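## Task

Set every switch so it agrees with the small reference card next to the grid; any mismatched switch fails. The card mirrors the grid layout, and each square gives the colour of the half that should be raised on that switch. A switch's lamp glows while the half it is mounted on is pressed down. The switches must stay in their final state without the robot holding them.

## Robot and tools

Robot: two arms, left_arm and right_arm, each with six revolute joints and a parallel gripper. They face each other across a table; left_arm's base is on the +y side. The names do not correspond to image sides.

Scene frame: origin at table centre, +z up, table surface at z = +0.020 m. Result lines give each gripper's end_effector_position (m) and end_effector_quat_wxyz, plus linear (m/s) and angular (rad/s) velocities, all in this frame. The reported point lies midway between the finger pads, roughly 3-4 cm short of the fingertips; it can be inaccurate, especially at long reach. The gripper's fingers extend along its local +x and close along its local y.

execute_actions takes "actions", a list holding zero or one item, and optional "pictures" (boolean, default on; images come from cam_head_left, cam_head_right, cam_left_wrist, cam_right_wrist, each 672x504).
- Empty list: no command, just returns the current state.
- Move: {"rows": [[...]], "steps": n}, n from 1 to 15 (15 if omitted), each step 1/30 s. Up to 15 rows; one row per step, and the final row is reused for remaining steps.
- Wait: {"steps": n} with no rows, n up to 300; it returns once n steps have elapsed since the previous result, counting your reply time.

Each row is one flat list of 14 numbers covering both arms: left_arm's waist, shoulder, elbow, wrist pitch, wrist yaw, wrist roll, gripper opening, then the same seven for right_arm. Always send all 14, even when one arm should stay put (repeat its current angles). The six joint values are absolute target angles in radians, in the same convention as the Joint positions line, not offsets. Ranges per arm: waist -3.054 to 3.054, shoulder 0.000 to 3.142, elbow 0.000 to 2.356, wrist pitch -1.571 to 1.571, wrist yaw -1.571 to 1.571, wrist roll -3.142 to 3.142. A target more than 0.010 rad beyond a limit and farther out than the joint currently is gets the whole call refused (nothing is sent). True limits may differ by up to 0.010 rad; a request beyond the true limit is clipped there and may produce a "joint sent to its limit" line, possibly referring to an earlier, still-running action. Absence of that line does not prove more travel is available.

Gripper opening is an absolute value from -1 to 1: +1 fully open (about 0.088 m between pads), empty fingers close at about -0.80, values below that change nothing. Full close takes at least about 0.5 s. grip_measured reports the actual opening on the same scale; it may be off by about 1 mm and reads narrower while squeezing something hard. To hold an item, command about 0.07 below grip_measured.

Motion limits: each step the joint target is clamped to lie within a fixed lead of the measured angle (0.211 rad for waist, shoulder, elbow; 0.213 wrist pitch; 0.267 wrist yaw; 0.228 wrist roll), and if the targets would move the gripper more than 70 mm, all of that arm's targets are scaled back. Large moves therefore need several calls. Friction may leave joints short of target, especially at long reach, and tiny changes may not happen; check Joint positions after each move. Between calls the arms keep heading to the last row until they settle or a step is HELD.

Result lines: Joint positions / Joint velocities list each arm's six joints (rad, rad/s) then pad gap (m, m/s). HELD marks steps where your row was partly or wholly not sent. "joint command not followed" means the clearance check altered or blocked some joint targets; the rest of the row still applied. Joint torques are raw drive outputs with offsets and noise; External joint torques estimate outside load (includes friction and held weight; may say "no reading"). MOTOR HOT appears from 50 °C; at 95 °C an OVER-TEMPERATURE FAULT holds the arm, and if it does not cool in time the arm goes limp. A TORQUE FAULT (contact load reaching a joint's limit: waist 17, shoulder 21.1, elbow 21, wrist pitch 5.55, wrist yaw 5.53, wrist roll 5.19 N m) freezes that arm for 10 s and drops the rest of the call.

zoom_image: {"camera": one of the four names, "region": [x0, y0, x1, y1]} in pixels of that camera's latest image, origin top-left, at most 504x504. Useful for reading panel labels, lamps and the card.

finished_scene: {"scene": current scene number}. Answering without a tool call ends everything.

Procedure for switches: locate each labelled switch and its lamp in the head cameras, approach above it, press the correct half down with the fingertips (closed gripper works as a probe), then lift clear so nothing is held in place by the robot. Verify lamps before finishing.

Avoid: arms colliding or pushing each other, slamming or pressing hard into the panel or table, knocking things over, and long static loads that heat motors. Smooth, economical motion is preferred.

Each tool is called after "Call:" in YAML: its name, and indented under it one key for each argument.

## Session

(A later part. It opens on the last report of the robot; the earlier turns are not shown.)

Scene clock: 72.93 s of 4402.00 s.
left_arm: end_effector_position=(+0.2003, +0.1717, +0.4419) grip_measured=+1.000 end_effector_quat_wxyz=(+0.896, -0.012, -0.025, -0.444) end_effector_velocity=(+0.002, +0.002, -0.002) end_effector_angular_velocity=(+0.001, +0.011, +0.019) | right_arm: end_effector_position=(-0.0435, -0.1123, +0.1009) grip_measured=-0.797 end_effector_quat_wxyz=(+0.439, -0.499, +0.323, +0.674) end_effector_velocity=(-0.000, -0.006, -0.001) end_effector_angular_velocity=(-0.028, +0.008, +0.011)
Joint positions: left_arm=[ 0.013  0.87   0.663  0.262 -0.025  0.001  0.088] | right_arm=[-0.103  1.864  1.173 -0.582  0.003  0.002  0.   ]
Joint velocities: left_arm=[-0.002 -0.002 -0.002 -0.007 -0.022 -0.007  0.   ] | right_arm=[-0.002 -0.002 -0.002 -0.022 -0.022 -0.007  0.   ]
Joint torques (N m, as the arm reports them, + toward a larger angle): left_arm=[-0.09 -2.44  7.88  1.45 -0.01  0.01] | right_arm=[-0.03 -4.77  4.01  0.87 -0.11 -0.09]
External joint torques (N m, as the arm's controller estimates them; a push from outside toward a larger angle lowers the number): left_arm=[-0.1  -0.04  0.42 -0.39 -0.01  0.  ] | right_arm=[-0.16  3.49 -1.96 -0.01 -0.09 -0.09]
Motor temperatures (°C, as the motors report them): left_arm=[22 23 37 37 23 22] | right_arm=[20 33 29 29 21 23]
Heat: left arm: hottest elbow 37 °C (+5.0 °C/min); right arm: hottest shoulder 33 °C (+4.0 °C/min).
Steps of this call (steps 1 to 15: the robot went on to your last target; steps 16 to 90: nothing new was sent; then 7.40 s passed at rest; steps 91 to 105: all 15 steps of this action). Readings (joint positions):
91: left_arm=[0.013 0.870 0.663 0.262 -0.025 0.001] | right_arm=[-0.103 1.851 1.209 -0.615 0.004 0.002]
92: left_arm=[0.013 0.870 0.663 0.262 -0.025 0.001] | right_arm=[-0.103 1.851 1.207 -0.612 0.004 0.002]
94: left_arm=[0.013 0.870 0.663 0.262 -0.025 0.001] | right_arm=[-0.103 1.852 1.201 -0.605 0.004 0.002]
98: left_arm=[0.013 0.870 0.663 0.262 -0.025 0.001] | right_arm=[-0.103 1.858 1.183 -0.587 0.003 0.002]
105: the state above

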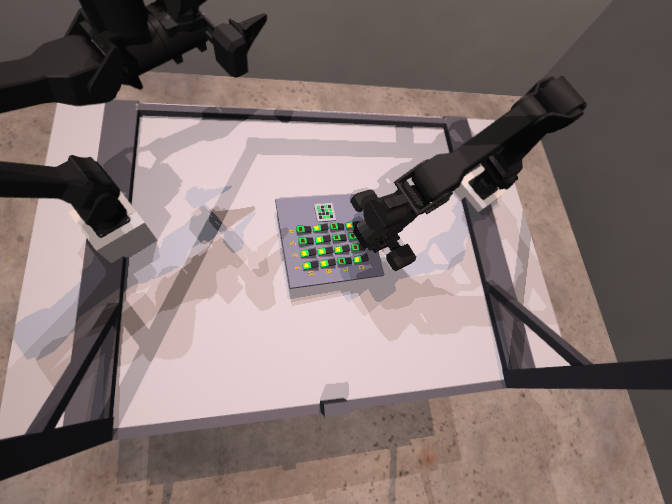

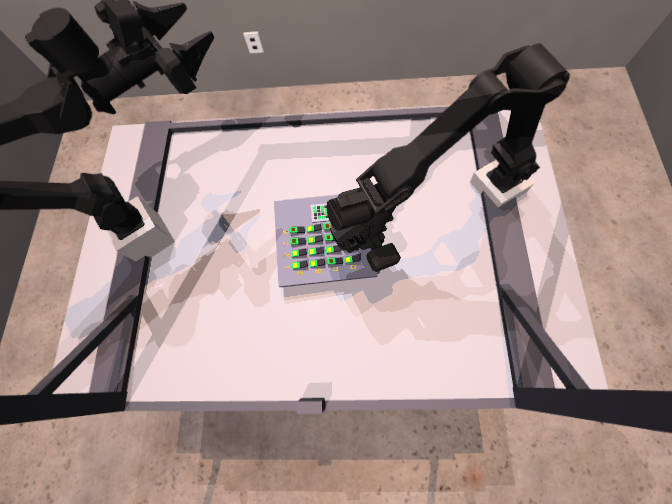

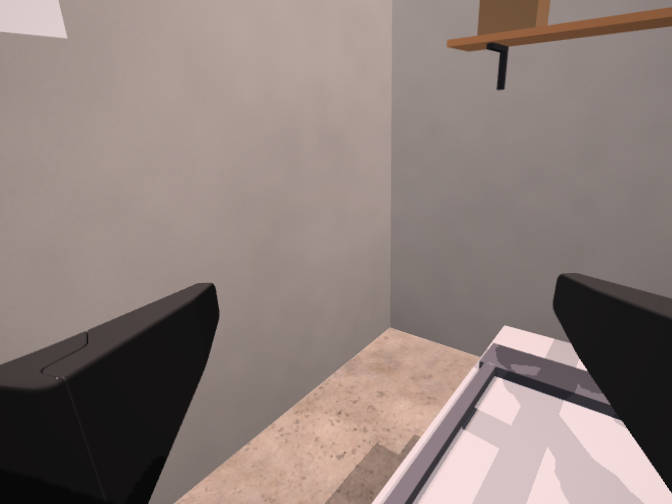

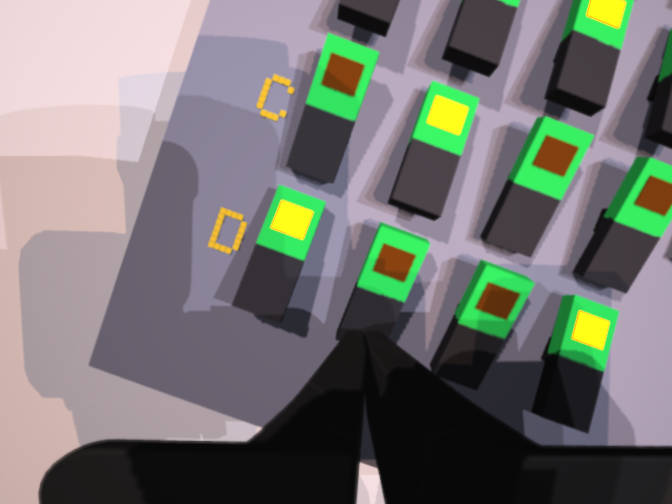

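Call:
execute_actions:
  actions: []

Call:
execute_actions:
  actions:
    - {"rows":[[0.013,0.87,0.663,0.262,-0.025,0.001,1,-0.103,1.8,1.17,-0.62,0,0,-0.8]],"steps":15}

Scene clock: 98.10 s of 4402.00 s.
left_arm: end_effector_position=(+0.2003, +0.1717, +0.4419) grip_measured=+1.000 end_effector_quat_wxyz=(+0.896, -0.012, -0.025, -0.444) end_effector_velocity=(+0.001, +0.003, -0.004) end_effector_angular_velocity=(-0.000, +0.028, +0.018) | right_arm: end_effector_position=(-0.0435, -0.1122, +0.1008) grip_measured=-0.797 end_effector_quat_wxyz=(+0.439, -0.499, +0.322, +0.674) end_effector_velocity=(+0.002, -0.005, -0.001) end_effector_angular_velocity=(-0.022, -0.005, +0.007)
Joint positions: left_arm=[ 0.013  0.87   0.663  0.262 -0.025  0.001  0.088] | right_arm=[-0.103  1.864  1.173 -0.581  0.003  0.002  0.   ]
Joint velocities: left_arm=[-0.002 -0.007 -0.002 -0.022 -0.022 -0.022  0.   ] | right_arm=[-0.002 -0.002 -0.002 -0.022 -0.007 -0.007  0.   ]
Joint torques (N m, as the arm reports them, + toward a larger angle): left_arm=[-0.14 -2.47  7.87  1.46 -0.01  0.03] | right_arm=[-0.03 -4.66  4.15  0.86 -0.11 -0.09]
External joint torques (N m, as the arm's controller estimates them; a push from outside toward a larger angle lowers the number): left_arm=[-0.16 -0.1   0.51 -0.35  0.    0.02] | right_arm=[-0.03  3.69 -1.9  -0.04 -0.11 -0.09]
Motor temperatures (°C, as the motors report them): left_arm=[22 23 37 37 23 22] | right_arm=[20 32 28 29 21 23]
Heat: left arm: hottest elbow 37 °C (+2.0 °C/min); right arm: hottest shoulder 32 °C (+2.0 °C/min).
Steps of this call (steps 1 to 15: the robot went on to your last target; steps 16 to 90: nothing new was sent; then 22.17 s passed at rest). Readings (joint positions):
1: left_arm=[0.013 0.870 0.663 0.262 -0.025 0.001] | right_arm=[-0.103 1.864 1.173 -0.581 0.003 0.002]
2: left_arm=[0.013 0.870 0.663 0.262 -0.025 0.001] | right_arm=[-0.103 1.864 1.173 -0.581 0.003 0.002]
4: left_arm=[0.013 0.870 0.663 0.262 -0.025 0.001] | right_arm=[-0.103 1.864 1.173 -0.581 0.003 0.002]
8: left_arm=[0.013 0.870 0.663 0.262 -0.025 0.001] | right_arm=[-0.103 1.864 1.173 -0.581 0.003 0.002]
90: the state above
All arms were judged still, so your last target was given up. Only a new action makes them travel on or press farther. Fingers that are still opening or closing keep moving.

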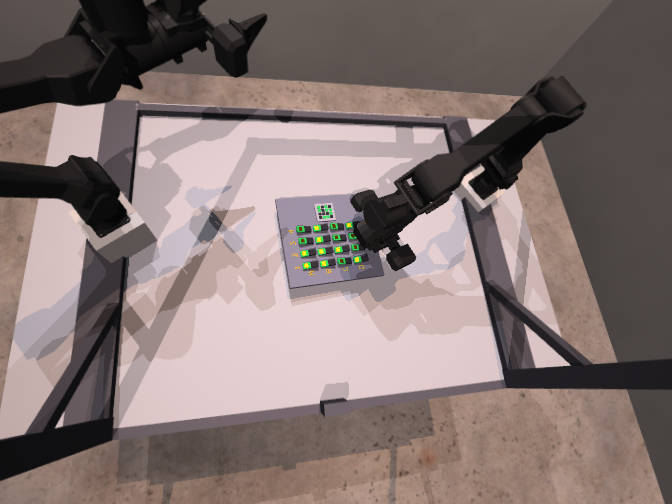

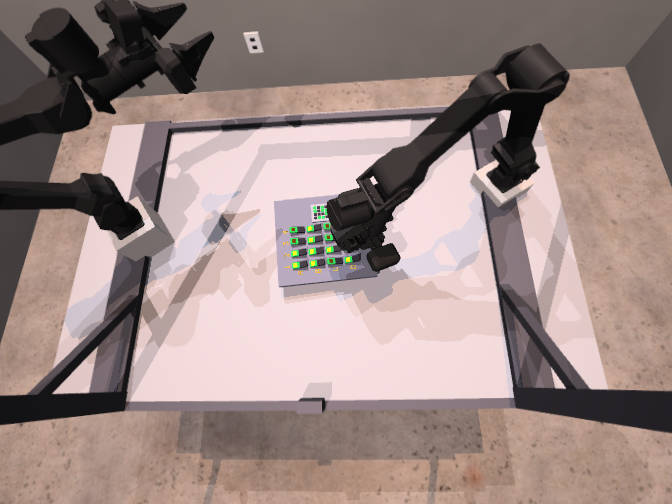

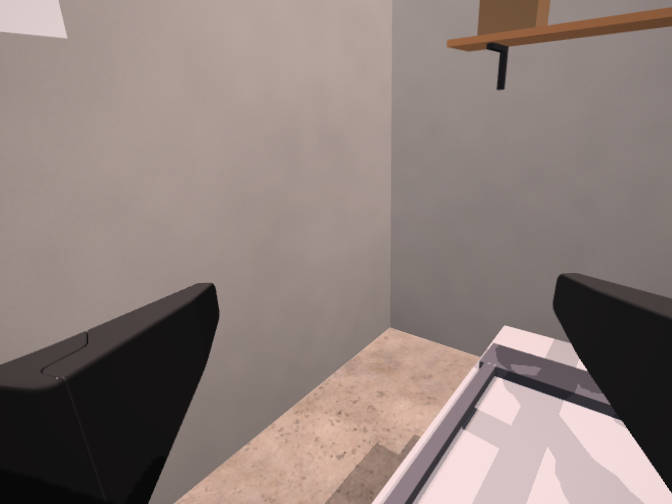

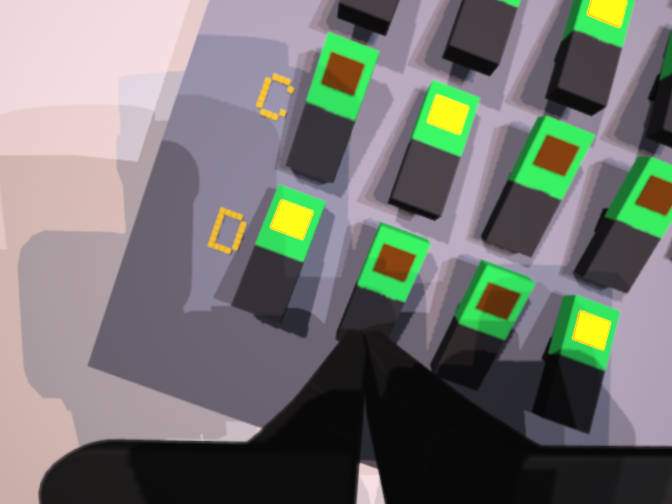

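Scene clock: 98.60 s of 4402.00 s.
left_arm: end_effector_position=(+0.2003, +0.1717, +0.4419) grip_measured=+1.000 end_effector_quat_wxyz=(+0.896, -0.012, -0.025, -0.444) end_effector_velocity=(+0.001, +0.001, -0.005) end_effector_angular_velocity=(+0.013, +0.020, +0.014) | right_arm: end_effector_position=(-0.0416, -0.1165, +0.1186) grip_measured=-0.797 end_effector_quat_wxyz=(+0.441, -0.493, +0.319, +0.679) end_effector_velocity=(+0.005, -0.005, -0.003) end_effector_angular_velocity=(-0.021, -0.019, +0.002)
Joint positions: left_arm=[ 0.013  0.87   0.663  0.262 -0.025  0.001  0.088] | right_arm=[-0.103  1.808  1.172 -0.618  0.003  0.002  0.   ]
Joint velocities: left_arm=[-0.007 -0.002 -0.002 -0.022 -0.022 -0.007  0.   ] | right_arm=[-0.002 -0.002 -0.007 -0.022  0.007 -0.007  0.   ]
Joint torques (N m, as the arm reports them, + toward a larger angle): left_arm=[-0.08 -2.42  7.86  1.45 -0.03  0.01] | right_arm=[-0.01 -7.43  5.85  0.9  -0.12 -0.09]
External joint torques (N m, as the arm's controller estimates them; a push from outside toward a larger angle lowers the number): left_arm=[-0.08 -0.06  0.48 -0.36 -0.03 -0.01] | right_arm=[ 0.01  0.54 -0.24  0.01 -0.12 -0.1 ]
Motor temperatures (°C, as the motors report them): left_arm=[22 23 37 37 23 22] | right_arm=[20 33 28 29 21 23]
Heat: left arm: hottest elbow 37 °C (+2.0 °C/min); right arm: hottest shoulder 33 °C (+3.0 °C/min).
Steps of this call (steps 1 to 15: all 15 steps of this action). Readings (joint positions):
1: left_arm=[0.013 0.870 0.663 0.262 -0.025 0.001] | right_arm=[-0.103 1.859 1.173 -0.583 0.003 0.002]
2: left_arm=[0.013 0.870 0.663 0.262 -0.025 0.001] | right_arm=[-0.103 1.852 1.173 -0.596 0.003 0.002]
4: left_arm=[0.013 0.870 0.663 0.262 -0.025 0.001] | right_arm=[-0.103 1.835 1.172 -0.611 0.003 0.002]
8: left_arm=[0.013 0.870 0.663 0.262 -0.025 0.001] | right_arm=[-0.103 1.810 1.172 -0.614 0.003 0.002]
15: the state above

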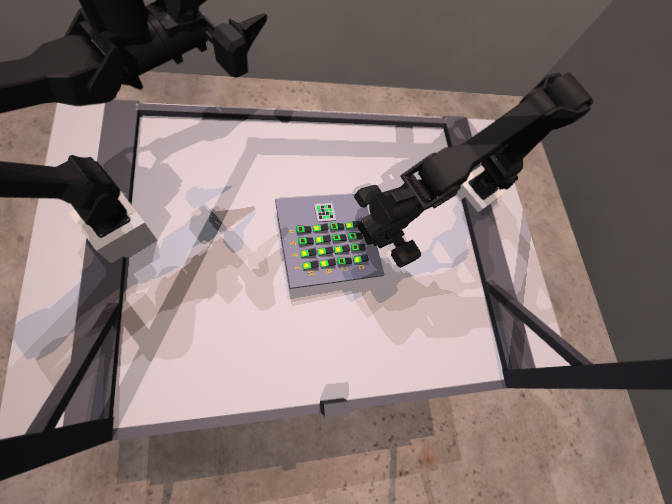

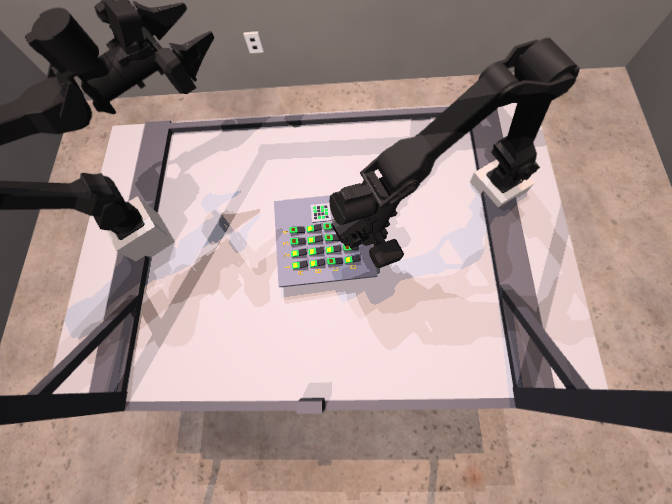

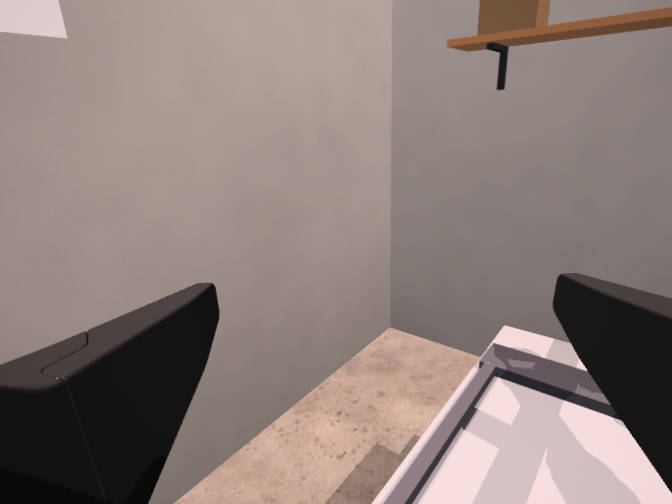

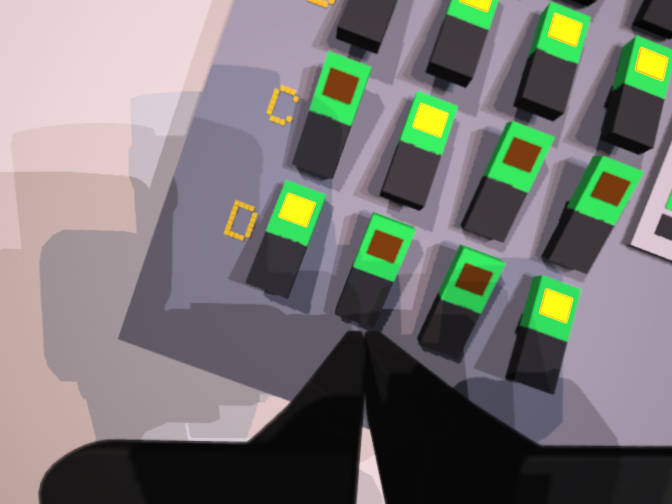

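Call:
execute_actions:
  actions:
    - {"rows":[[0.013,0.87,0.663,0.262,-0.025,0.001,1,-0.105,1.81,1.25,-0.66,0,0,-0.8],[0.013,0.87,0.663,0.262,-0.025,0.001,1,-0.105,1.82,1.31,-0.7,0,0,-0.8],[0.013,0.87,0.663,0.262,-0.025,0.001,1,-0.105,1.84,1.37,-0.73,0,0,-0.8],[0.013,0.87,0.663,0.262,-0.025,0.001,1,-0.105,1.87,1.43,-0.76,0,0,-0.8],[0.013,0.87,0.663,0.262,-0.025,0.001,1,-0.105,1.9,1.49,-0.79,0,0,-0.8],[0.013,0.87,0.663,0.262,-0.025,0.001,1,-0.105,1.93,1.55,-0.82,0,0,-0.8],[0.013,0.87,0.663,0.262,-0.025,0.001,1,-0.105,1.96,1.6,-0.85,0,0,-0.8],[0.013,0.87,0.663,0.262,-0.025,0.001,1,-0.105,1.99,1.65,-0.88,0,0,-0.8],[0.013,0.87,0.663,0.262,-0.025,0.001,1,-0.105,2.02,1.7,-0.91,0,0,-0.8],[0.013,0.87,0.663,0.262,-0.025,0.001,1,-0.105,2.05,1.74,-0.93,0,0,-0.8],[0.013,0.87,0.663,0.262,-0.025,0.001,1,-0.105,2.08,1.77,-0.947,0,0,-0.8],[0.013,0.87,0.663,0.262,-0.025,0.001,1,-0.105,2.1,1.77,-0.947,0,0,-0.8],[0.013,0.87,0.663,0.262,-0.025,0.001,1,-0.105,2.12,1.77,-0.947,0,0,-0.8]],"steps":15}
  pictures: false

Call:
execute_actions:
  actions:
    - {"steps":12}

Scene clock: 121.63 s of 4402.00 s.
left_arm: end_effector_position=(+0.2003, +0.1717, +0.4419) grip_measured=+1.000 end_effector_quat_wxyz=(+0.896, -0.012, -0.025, -0.444) end_effector_velocity=(+0.003, +0.003, -0.002) end_effector_angular_velocity=(-0.008, +0.023, +0.023) | right_arm: end_effector_position=(-0.0762, -0.0395, +0.1752) grip_measured=-0.797 end_effector_quat_wxyz=(+0.444, -0.487, +0.315, +0.683) end_effector_velocity=(+0.002, -0.010, -0.180) end_effector_angular_velocity=(-0.513, -0.210, +0.012)
Joint positions: left_arm=[ 0.013  0.87   0.663  0.262 -0.025  0.001  0.088] | right_arm=[-0.103  2.061  1.749 -0.926  0.003  0.002  0.   ]
Joint velocities: left_arm=[ 0.002 -0.002 -0.002 -0.007 -0.022 -0.022  0.   ] | right_arm=[-0.002  0.471  0.144 -0.227 -0.022 -0.007  0.   ]
Joint torques (N m, as the arm reports them, + toward a larger angle): left_arm=[-0.08 -2.47  7.83  1.46 -0.02  0.01] | right_arm=[-0.17 -6.45  6.55  0.62 -0.12 -0.09]
External joint torques (N m, as the arm's controller estimates them; a push from outside toward a larger angle lowers the number): left_arm=[-0.11 -0.13  0.48 -0.34 -0.01  0.  ] | right_arm=[-0.11  3.67  0.3  -0.09 -0.12 -0.09]
Motor temperatures (°C, as the motors report them): left_arm=[22 23 38 38 23 22] | right_arm=[20 36 29 28 21 23]
Heat: left arm: hottest elbow 38 °C (+2.0 °C/min); right arm: hottest shoulder 36 °C (+4.0 °C/min).
Steps of this call (steps 1 to 15: the robot went on to your last target; steps 16 to 90: nothing new was sent; then 19.53 s passed at rest; steps 91 to 105: all 15 steps of this action). Readings (joint positions):
91: left_arm=[0.013 0.870 0.663 0.262 -0.025 0.001] | right_arm=[-0.103 1.808 1.177 -0.624 0.003 0.002]
92: left_arm=[0.013 0.870 0.663 0.262 -0.025 0.001] | right_arm=[-0.103 1.809 1.195 -0.648 0.003 0.002]
94: left_arm=[0.013 0.870 0.663 0.262 -0.025 0.001] | right_arm=[-0.103 1.823 1.267 -0.697 0.003 0.002]
98: left_arm=[0.013 0.870 0.663 0.262 -0.025 0.001] | right_arm=[-0.103 1.892 1.495 -0.794 0.003 0.002]
105: the state above

Scene clock: 122.03 s of 4402.00 s.
left_arm: end_effector_position=(+0.2003, +0.1717, +0.4419) grip_measured=+1.000 end_effector_quat_wxyz=(+0.896, -0.012, -0.025, -0.444) end_effector_velocity=(-0.004, -0.004, -0.000) end_effector_angular_velocity=(+0.003, -0.008, -0.029) | right_arm: end_effector_position=(-0.0761, -0.0398, +0.1592) grip_measured=-0.797 end_effector_quat_wxyz=(+0.436, -0.503, +0.325, +0.671) end_effector_velocity=(+0.002, -0.005, -0.001) end_effector_angular_velocity=(-0.024, -0.001, -0.007)
Joint positions: left_arm=[ 0.013  0.87   0.663  0.262 -0.025  0.001  0.088] | right_arm=[-0.103  2.105  1.765 -0.945  0.003  0.002  0.   ]
Joint velocities: left_arm=[-0.007  0.002 -0.002  0.007  0.022  0.007  0.   ] | right_arm=[-0.002 -0.002 -0.002 -0.022 -0.007  0.007  0.   ]
Joint torques (N m, as the arm reports them, + toward a larger angle): left_arm=[-0.12 -2.41  7.89  1.45 -0.01  0.03] | right_arm=[-0.19 -7.2   6.76  0.79 -0.12 -0.09]
External joint torques (N m, as the arm's controller estimates them; a push from outside toward a larger angle lowers the number): left_arm=[-0.09 -0.01  0.45 -0.39 -0.02  0.01] | right_arm=[-0.19  3.34  0.27 -0.06 -0.11 -0.1 ]
Motor temperatures (°C, as the motors report them): left_arm=[22 23 38 38 23 22] | right_arm=[20 36 29 28 21 23]
Heat: left arm: hottest elbow 38 °C (+2.0 °C/min); right arm: hottest shoulder 36 °C (+4.0 °C/min).
Steps of this call (steps 1 to 12: the robot went on to your last target). Readings (joint positions):
1: left_arm=[0.013 0.870 0.663 0.262 -0.025 0.001] | right_arm=[-0.103 2.076 1.752 -0.933 0.003 0.002]
2: left_arm=[0.013 0.870 0.663 0.262 -0.025 0.001] | right_arm=[-0.103 2.087 1.752 -0.938 0.003 0.002]
4: left_arm=[0.013 0.870 0.663 0.262 -0.025 0.001] | right_arm=[-0.103 2.102 1.752 -0.943 0.003 0.002]
8: left_arm=[0.013 0.870 0.663 0.262 -0.025 0.001] | right_arm=[-0.103 2.105 1.758 -0.945 0.003 0.002]
12: the state above

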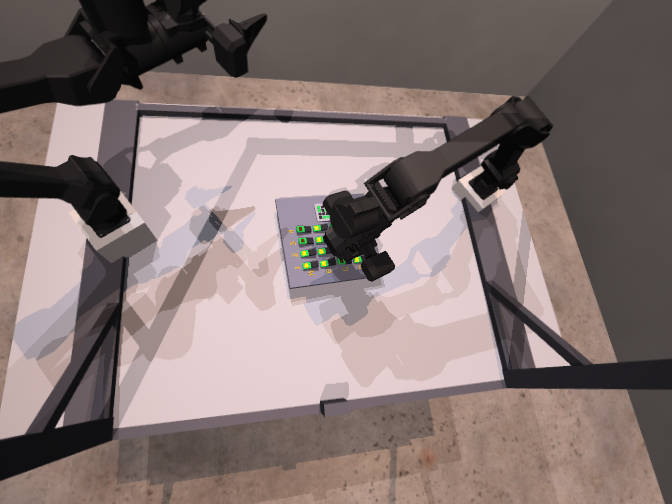

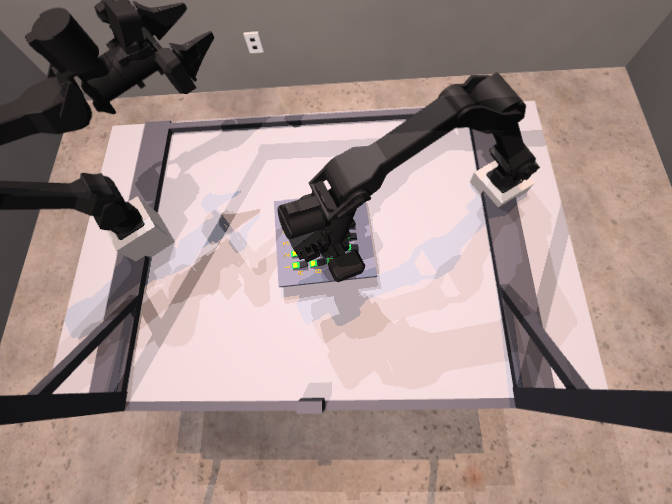

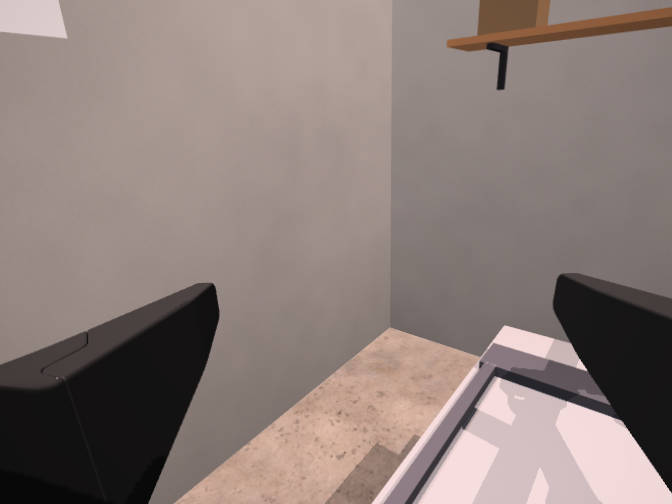

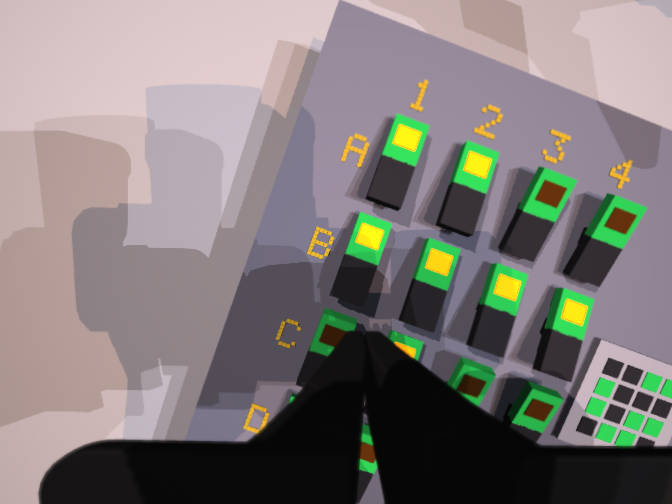

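Call:
execute_actions:
  actions:
    - {"rows":[[0.013,0.87,0.663,0.262,-0.025,0.001,1,-0.098,2.13,1.74,-0.92,0,0,-0.8],[0.013,0.87,0.663,0.262,-0.025,0.001,1,-0.098,2.135,1.725,-0.9,0,0,-0.8],[0.013,0.87,0.663,0.262,-0.025,0.001,1,-0.098,2.14,1.71,-0.88,0,0,-0.8],[0.013,0.87,0.663,0.262,-0.025,0.001,1,-0.098,2.15,1.695,-0.86,0,0,-0.8],[0.013,0.87,0.663,0.262,-0.025,0.001,1,-0.098,2.16,1.68,-0.84,0,0,-0.8],[0.013,0.87,0.663,0.262,-0.025,0.001,1,-0.098,2.164,1.667,-0.825,0,0,-0.8]],"steps":15}

Scene clock: 133.93 s of 4402.00 s.
left_arm: end_effector_position=(+0.2003, +0.1717, +0.4419) grip_measured=+1.000 end_effector_quat_wxyz=(+0.896, -0.012, -0.025, -0.444) end_effector_velocity=(+0.002, +0.001, +0.005) end_effector_angular_velocity=(-0.023, -0.006, +0.019) | right_arm: end_effector_position=(-0.0777, -0.0389, +0.1186) grip_measured=-0.797 end_effector_quat_wxyz=(+0.433, -0.509, +0.328, +0.668) end_effector_velocity=(-0.001, +0.014, +0.004) end_effector_angular_velocity=(+0.064, +0.019, -0.002)
Joint positions: left_arm=[ 0.013  0.87   0.663  0.262 -0.025  0.001  0.088] | right_arm=[-0.101  2.151  1.676 -0.825  0.003  0.002  0.   ]
Joint velocities: left_arm=[-0.002  0.002  0.002  0.022 -0.022 -0.007  0.   ] | right_arm=[-0.007 -0.002 -0.002  0.066  0.007 -0.007  0.   ]
Joint torques (N m, as the arm reports them, + toward a larger angle): left_arm=[-0.12 -2.46  7.84  1.45 -0.02  0.01] | right_arm=[ 0.24 -7.56  5.33  0.78 -0.12 -0.09]
External joint torques (N m, as the arm's controller estimates them; a push from outside toward a larger angle lowers the number): left_arm=[-0.12 -0.03  0.31 -0.41 -0.02  0.  ] | right_arm=[ 0.37  3.06 -0.93  0.03 -0.12 -0.09]
Motor temperatures (°C, as the motors report them): left_arm=[22 23 38 38 23 22] | right_arm=[20 37 30 28 21 23]
Heat: left arm: hottest elbow 38 °C (+1.0 °C/min); right arm: hottest shoulder 37 °C (+4.0 °C/min).
Steps of this call (steps 1 to 30: the robot went on to your last target; steps 31 to 90: nothing new was sent; then 8.40 s passed at rest; steps 91 to 105: all 15 steps of this action). Readings (joint positions):
91: left_arm=[0.013 0.870 0.663 0.262 -0.025 0.001] | right_arm=[-0.103 2.105 1.764 -0.944 0.003 0.002]
92: left_arm=[0.013 0.870 0.663 0.262 -0.025 0.001] | right_arm=[-0.103 2.105 1.761 -0.934 0.003 0.002]
94: left_arm=[0.013 0.870 0.663 0.262 -0.025 0.001] | right_arm=[-0.103 2.108 1.745 -0.902 0.003 0.002]
98: left_arm=[0.013 0.870 0.663 0.262 -0.025 0.001] | right_arm=[-0.101 2.130 1.701 -0.847 0.003 0.002]
105: the state above

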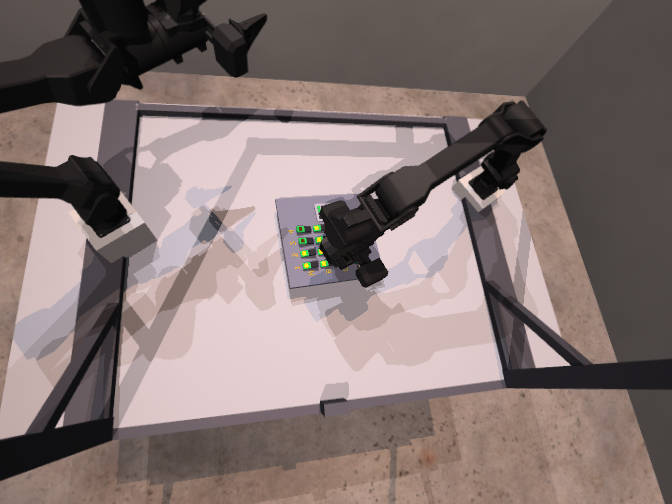

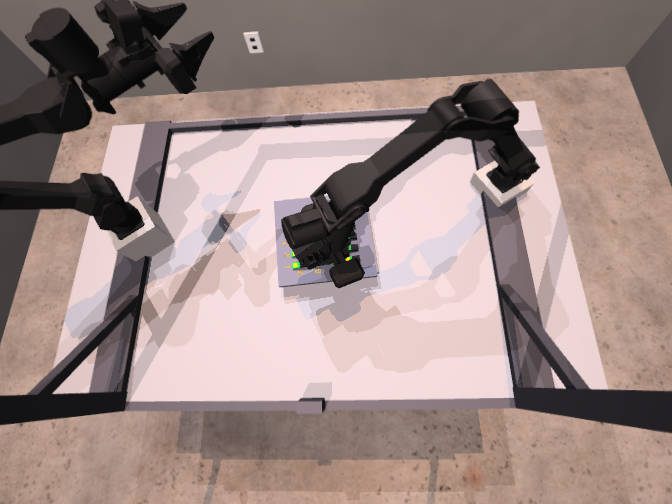

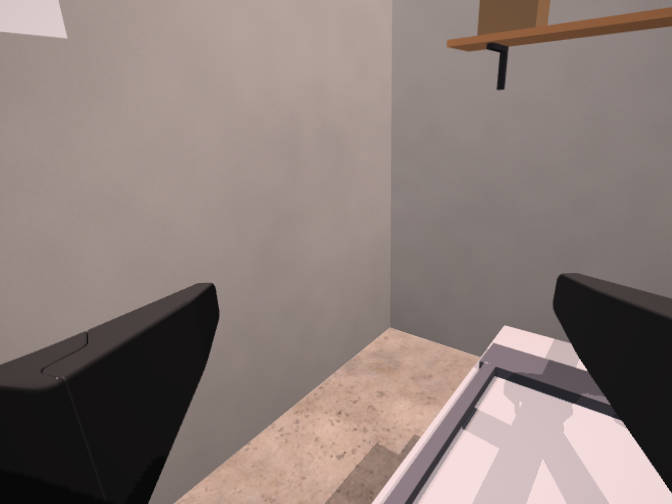

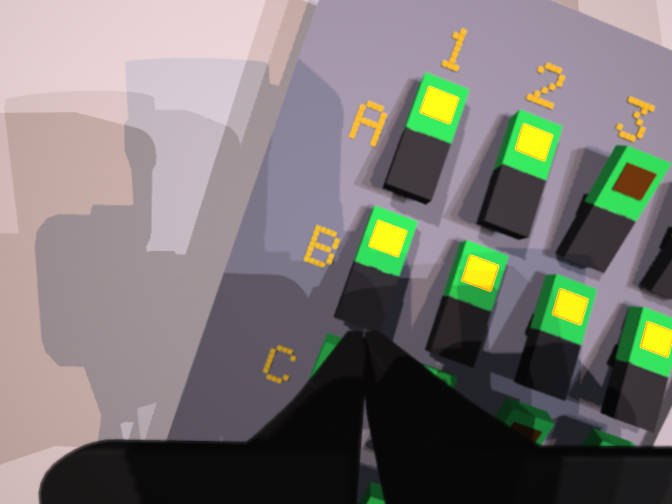

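Call:
execute_actions:
  actions:
    - {"rows":[[0.013,0.87,0.663,0.262,-0.025,0.001,1,-0.098,2.17,1.71,-0.835,0,0,-0.8],[0.013,0.87,0.663,0.262,-0.025,0.001,1,-0.098,2.175,1.725,-0.835,0,0,-0.8],[0.013,0.87,0.663,0.262,-0.025,0.001,1,-0.098,2.18,1.725,-0.835,0,0,-0.8],[0.013,0.87,0.663,0.262,-0.025,0.001,1,-0.098,2.19,1.725,-0.835,0,0,-0.8],[0.013,0.87,0.663,0.262,-0.025,0.001,1,-0.098,2.2,1.725,-0.835,0,0,-0.8]],"steps":15}

Scene clock: 145.00 s of 4402.00 s.
left_arm: end_effector_position=(+0.2003, +0.1717, +0.4419) grip_measured=+1.000 end_effector_quat_wxyz=(+0.896, -0.012, -0.025, -0.444) end_effector_velocity=(-0.001, -0.002, -0.004) end_effector_angular_velocity=(+0.031, -0.005, -0.009) | right_arm: end_effector_position=(-0.0811, -0.0312, +0.1183) grip_measured=-0.797 end_effector_quat_wxyz=(+0.434, -0.506, +0.327, +0.669) end_effector_velocity=(-0.000, +0.001, +0.003) end_effector_angular_velocity=(+0.000, +0.006, +0.007)
Joint positions: left_arm=[ 0.013  0.87   0.663  0.262 -0.025  0.001  0.088] | right_arm=[-0.101  2.179  1.719 -0.833  0.003  0.002  0.   ]
Joint velocities: left_arm=[-0.002  0.002  0.002 -0.022  0.007  0.022  0.   ] | right_arm=[-0.002 -0.002  0.007 -0.007 -0.007 -0.007  0.   ]
Joint torques (N m, as the arm reports them, + toward a larger angle): left_arm=[-0.1  -2.44  7.86  1.45 -0.03  0.01] | right_arm=[ 0.21 -6.9   6.86  0.82 -0.12 -0.09]
External joint torques (N m, as the arm's controller estimates them; a push from outside toward a larger angle lowers the number): left_arm=[-0.09 -0.09  0.46 -0.36 -0.03  0.  ] | right_arm=[ 0.14  3.98  0.52 -0.04 -0.11 -0.09]
Motor temperatures (°C, as the motors report them): left_arm=[22 23 38 38 23 22] | right_arm=[20 38 30 28 21 23]
Heat: left arm: hottest elbow 38 °C (+1.0 °C/min); right arm: hottest shoulder 38 °C (+6.1 °C/min).
Steps of this call (steps 1 to 15: the robot went on to your last target; steps 16 to 90: nothing new was sent; then 7.57 s passed at rest; steps 91 to 105: all 15 steps of this action). Readings (joint positions):
91: left_arm=[0.013 0.870 0.663 0.262 -0.025 0.001] | right_arm=[-0.101 2.151 1.678 -0.826 0.003 0.002]
92: left_arm=[0.013 0.870 0.663 0.262 -0.025 0.001] | right_arm=[-0.101 2.152 1.684 -0.830 0.003 0.002]
94: left_arm=[0.013 0.870 0.663 0.262 -0.025 0.001] | right_arm=[-0.101 2.157 1.699 -0.831 0.003 0.002]
98: left_arm=[0.013 0.870 0.663 0.262 -0.025 0.001] | right_arm=[-0.101 2.168 1.719 -0.831 0.003 0.002]
105: the state above

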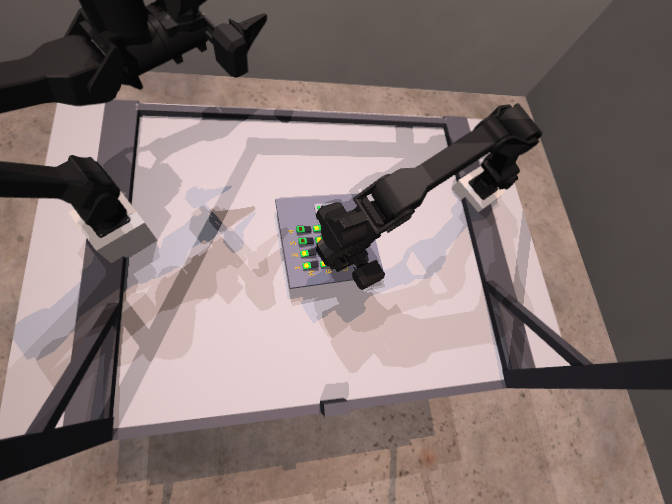

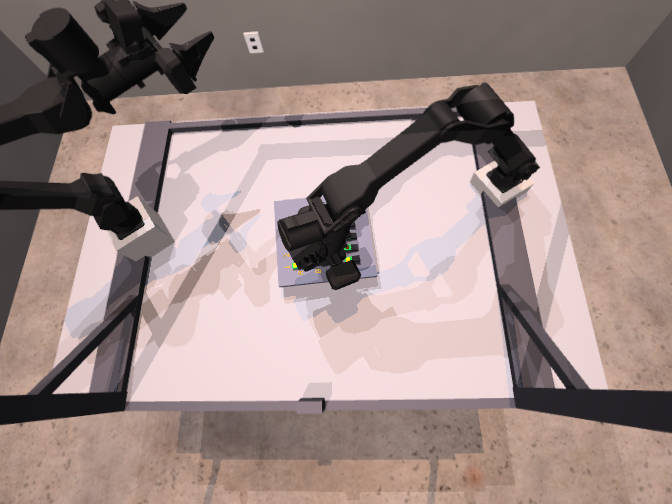

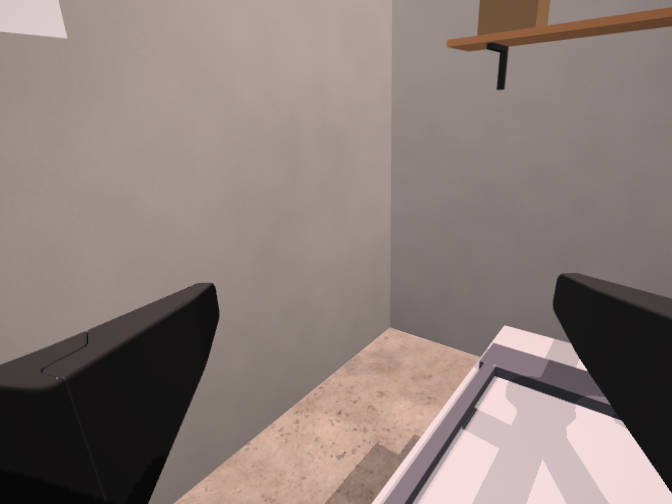

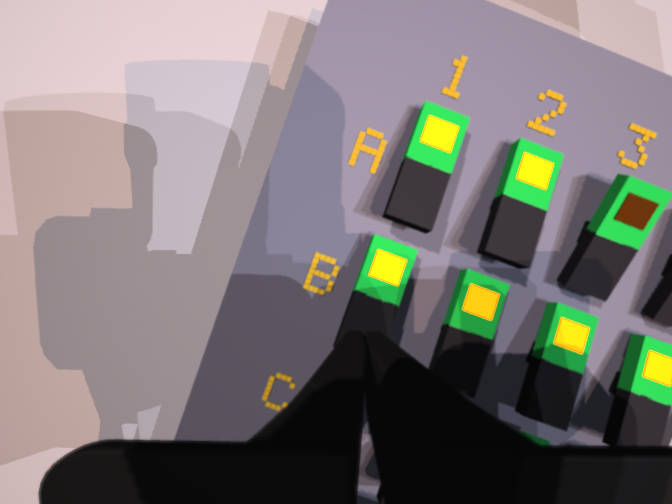

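Call:
execute_actions:
  actions:
    - {"rows":[[0.013,0.87,0.663,0.262,-0.025,0.001,1,-0.098,2.2,1.7,-0.825,0,0,-0.8],[0.013,0.87,0.663,0.262,-0.025,0.001,1,-0.098,2.203,1.693,-0.815,0,0,-0.8],[0.013,0.87,0.663,0.262,-0.025,0.001,1,-0.098,2.206,1.686,-0.805,0,0,-0.8],[0.013,0.87,0.663,0.262,-0.025,0.001,1,-0.098,2.209,1.679,-0.795,0,0,-0.8],[0.013,0.87,0.663,0.262,-0.025,0.001,1,-0.098,2.212,1.672,-0.787,0,0,-0.8],[0.013,0.87,0.663,0.262,-0.025,0.001,1,-0.098,2.215,1.665,-0.779,0,0,-0.8],[0.013,0.87,0.663,0.262,-0.025,0.001,1,-0.098,2.218,1.658,-0.772,0,0,-0.8],[0.013,0.87,0.663,0.262,-0.025,0.001,1,-0.098,2.221,1.651,-0.765,0,0,-0.8],[0.013,0.87,0.663,0.262,-0.025,0.001,1,-0.098,2.226,1.645,-0.762,0,0,-0.8]],"steps":15}

Scene clock: 159.83 s of 4402.00 s.
left_arm: end_effector_position=(+0.2003, +0.1717, +0.4419) grip_measured=+1.000 end_effector_quat_wxyz=(+0.896, -0.012, -0.025, -0.444) end_effector_velocity=(-0.001, +0.001, -0.001) end_effector_angular_velocity=(-0.003, +0.008, +0.004) | right_arm: end_effector_position=(-0.0826, -0.0283, +0.1077) grip_measured=-0.797 end_effector_quat_wxyz=(+0.438, -0.498, +0.321, +0.676) end_effector_velocity=(+0.012, -0.004, -0.002) end_effector_angular_velocity=(-0.028, -0.027, +0.002)
Joint positions: left_arm=[ 0.013  0.87   0.663  0.262 -0.025  0.001  0.088] | right_arm=[-0.1    2.184  1.676 -0.762  0.004  0.002  0.   ]
Joint velocities: left_arm=[-0.002 -0.007 -0.002 -0.007 -0.007 -0.007  0.   ] | right_arm=[-0.017 -0.002 -0.002 -0.037  0.007 -0.022  0.   ]
Joint torques (N m, as the arm reports them, + toward a larger angle): left_arm=[-0.12 -2.45  7.85  1.46 -0.02  0.02] | right_arm=[ 0.19 -4.94  3.04  0.88 -0.14 -0.1 ]
External joint torques (N m, as the arm's controller estimates them; a push from outside toward a larger angle lowers the number): left_arm=[-0.11 -0.04  0.41 -0.37 -0.02  0.  ] | right_arm=[ 0.36  6.09 -3.29 -0.06 -0.15 -0.11]
Motor temperatures (°C, as the motors report them): left_arm=[22 23 38 38 23 22] | right_arm=[20 38 30 28 21 23]
Heat: left arm: hottest elbow 38 °C (+1.0 °C/min); right arm: hottest shoulder 38 °C (+5.0 °C/min).
Steps of this call (steps 1 to 15: the robot went on to your last target; steps 16 to 90: nothing new was sent; then 11.33 s passed at rest; steps 91 to 105: all 15 steps of this action). Readings (joint positions):
91: left_arm=[0.013 0.870 0.663 0.262 -0.025 0.001] | right_arm=[-0.101 2.179 1.720 -0.833 0.003 0.002]
92: left_arm=[0.013 0.870 0.663 0.262 -0.025 0.001] | right_arm=[-0.101 2.179 1.718 -0.831 0.003 0.002]
94: left_arm=[0.013 0.870 0.663 0.262 -0.025 0.001] | right_arm=[-0.101 2.180 1.711 -0.817 0.003 0.002]
98: left_arm=[0.013 0.870 0.663 0.262 -0.025 0.001] | right_arm=[-0.101 2.180 1.690 -0.788 0.003 0.002]
105: the state above

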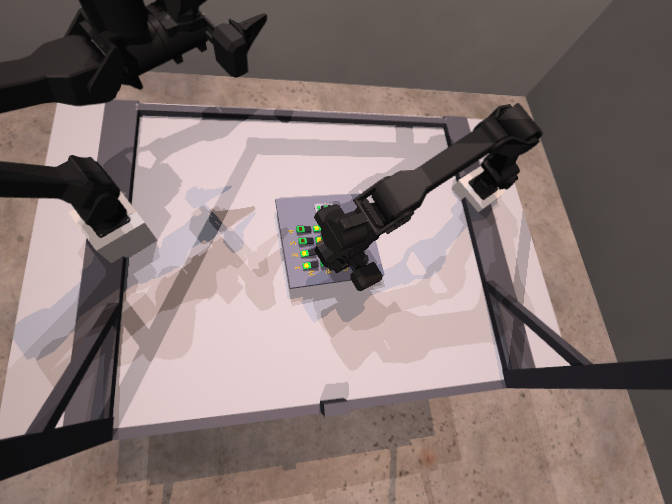

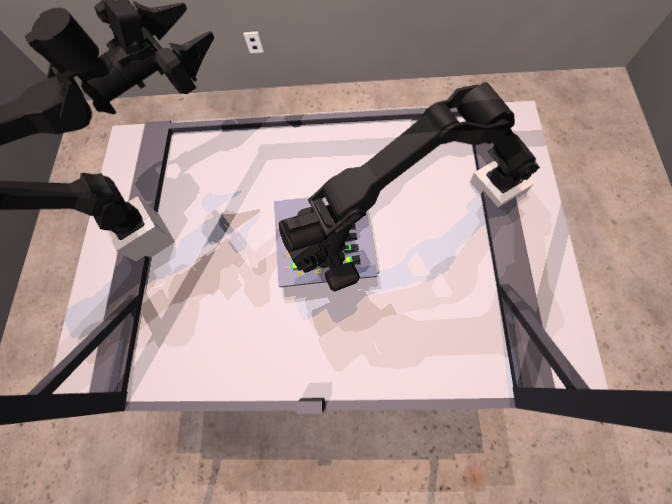

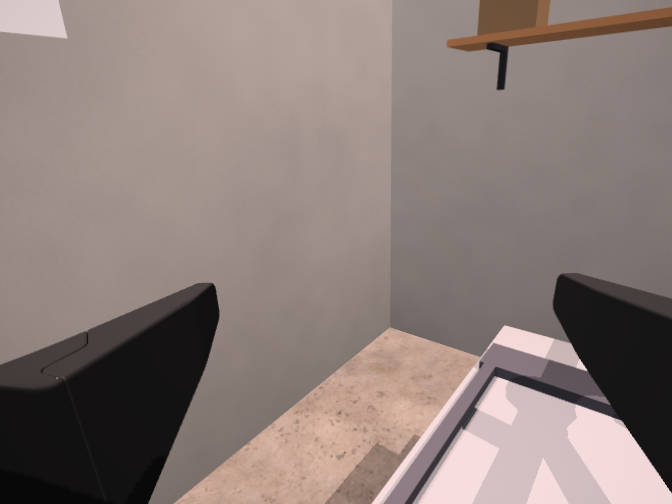

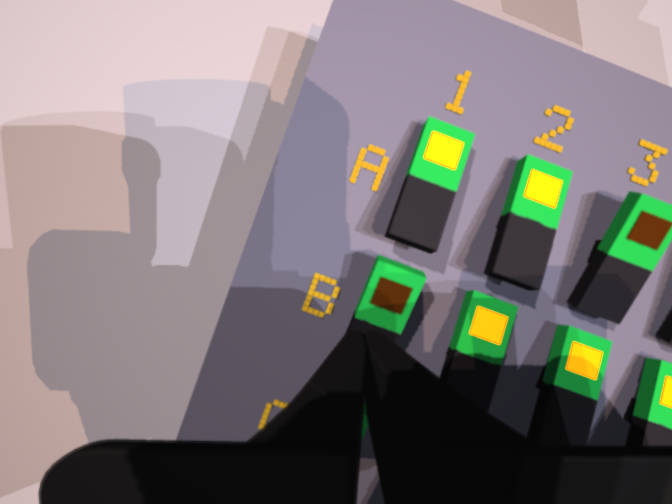

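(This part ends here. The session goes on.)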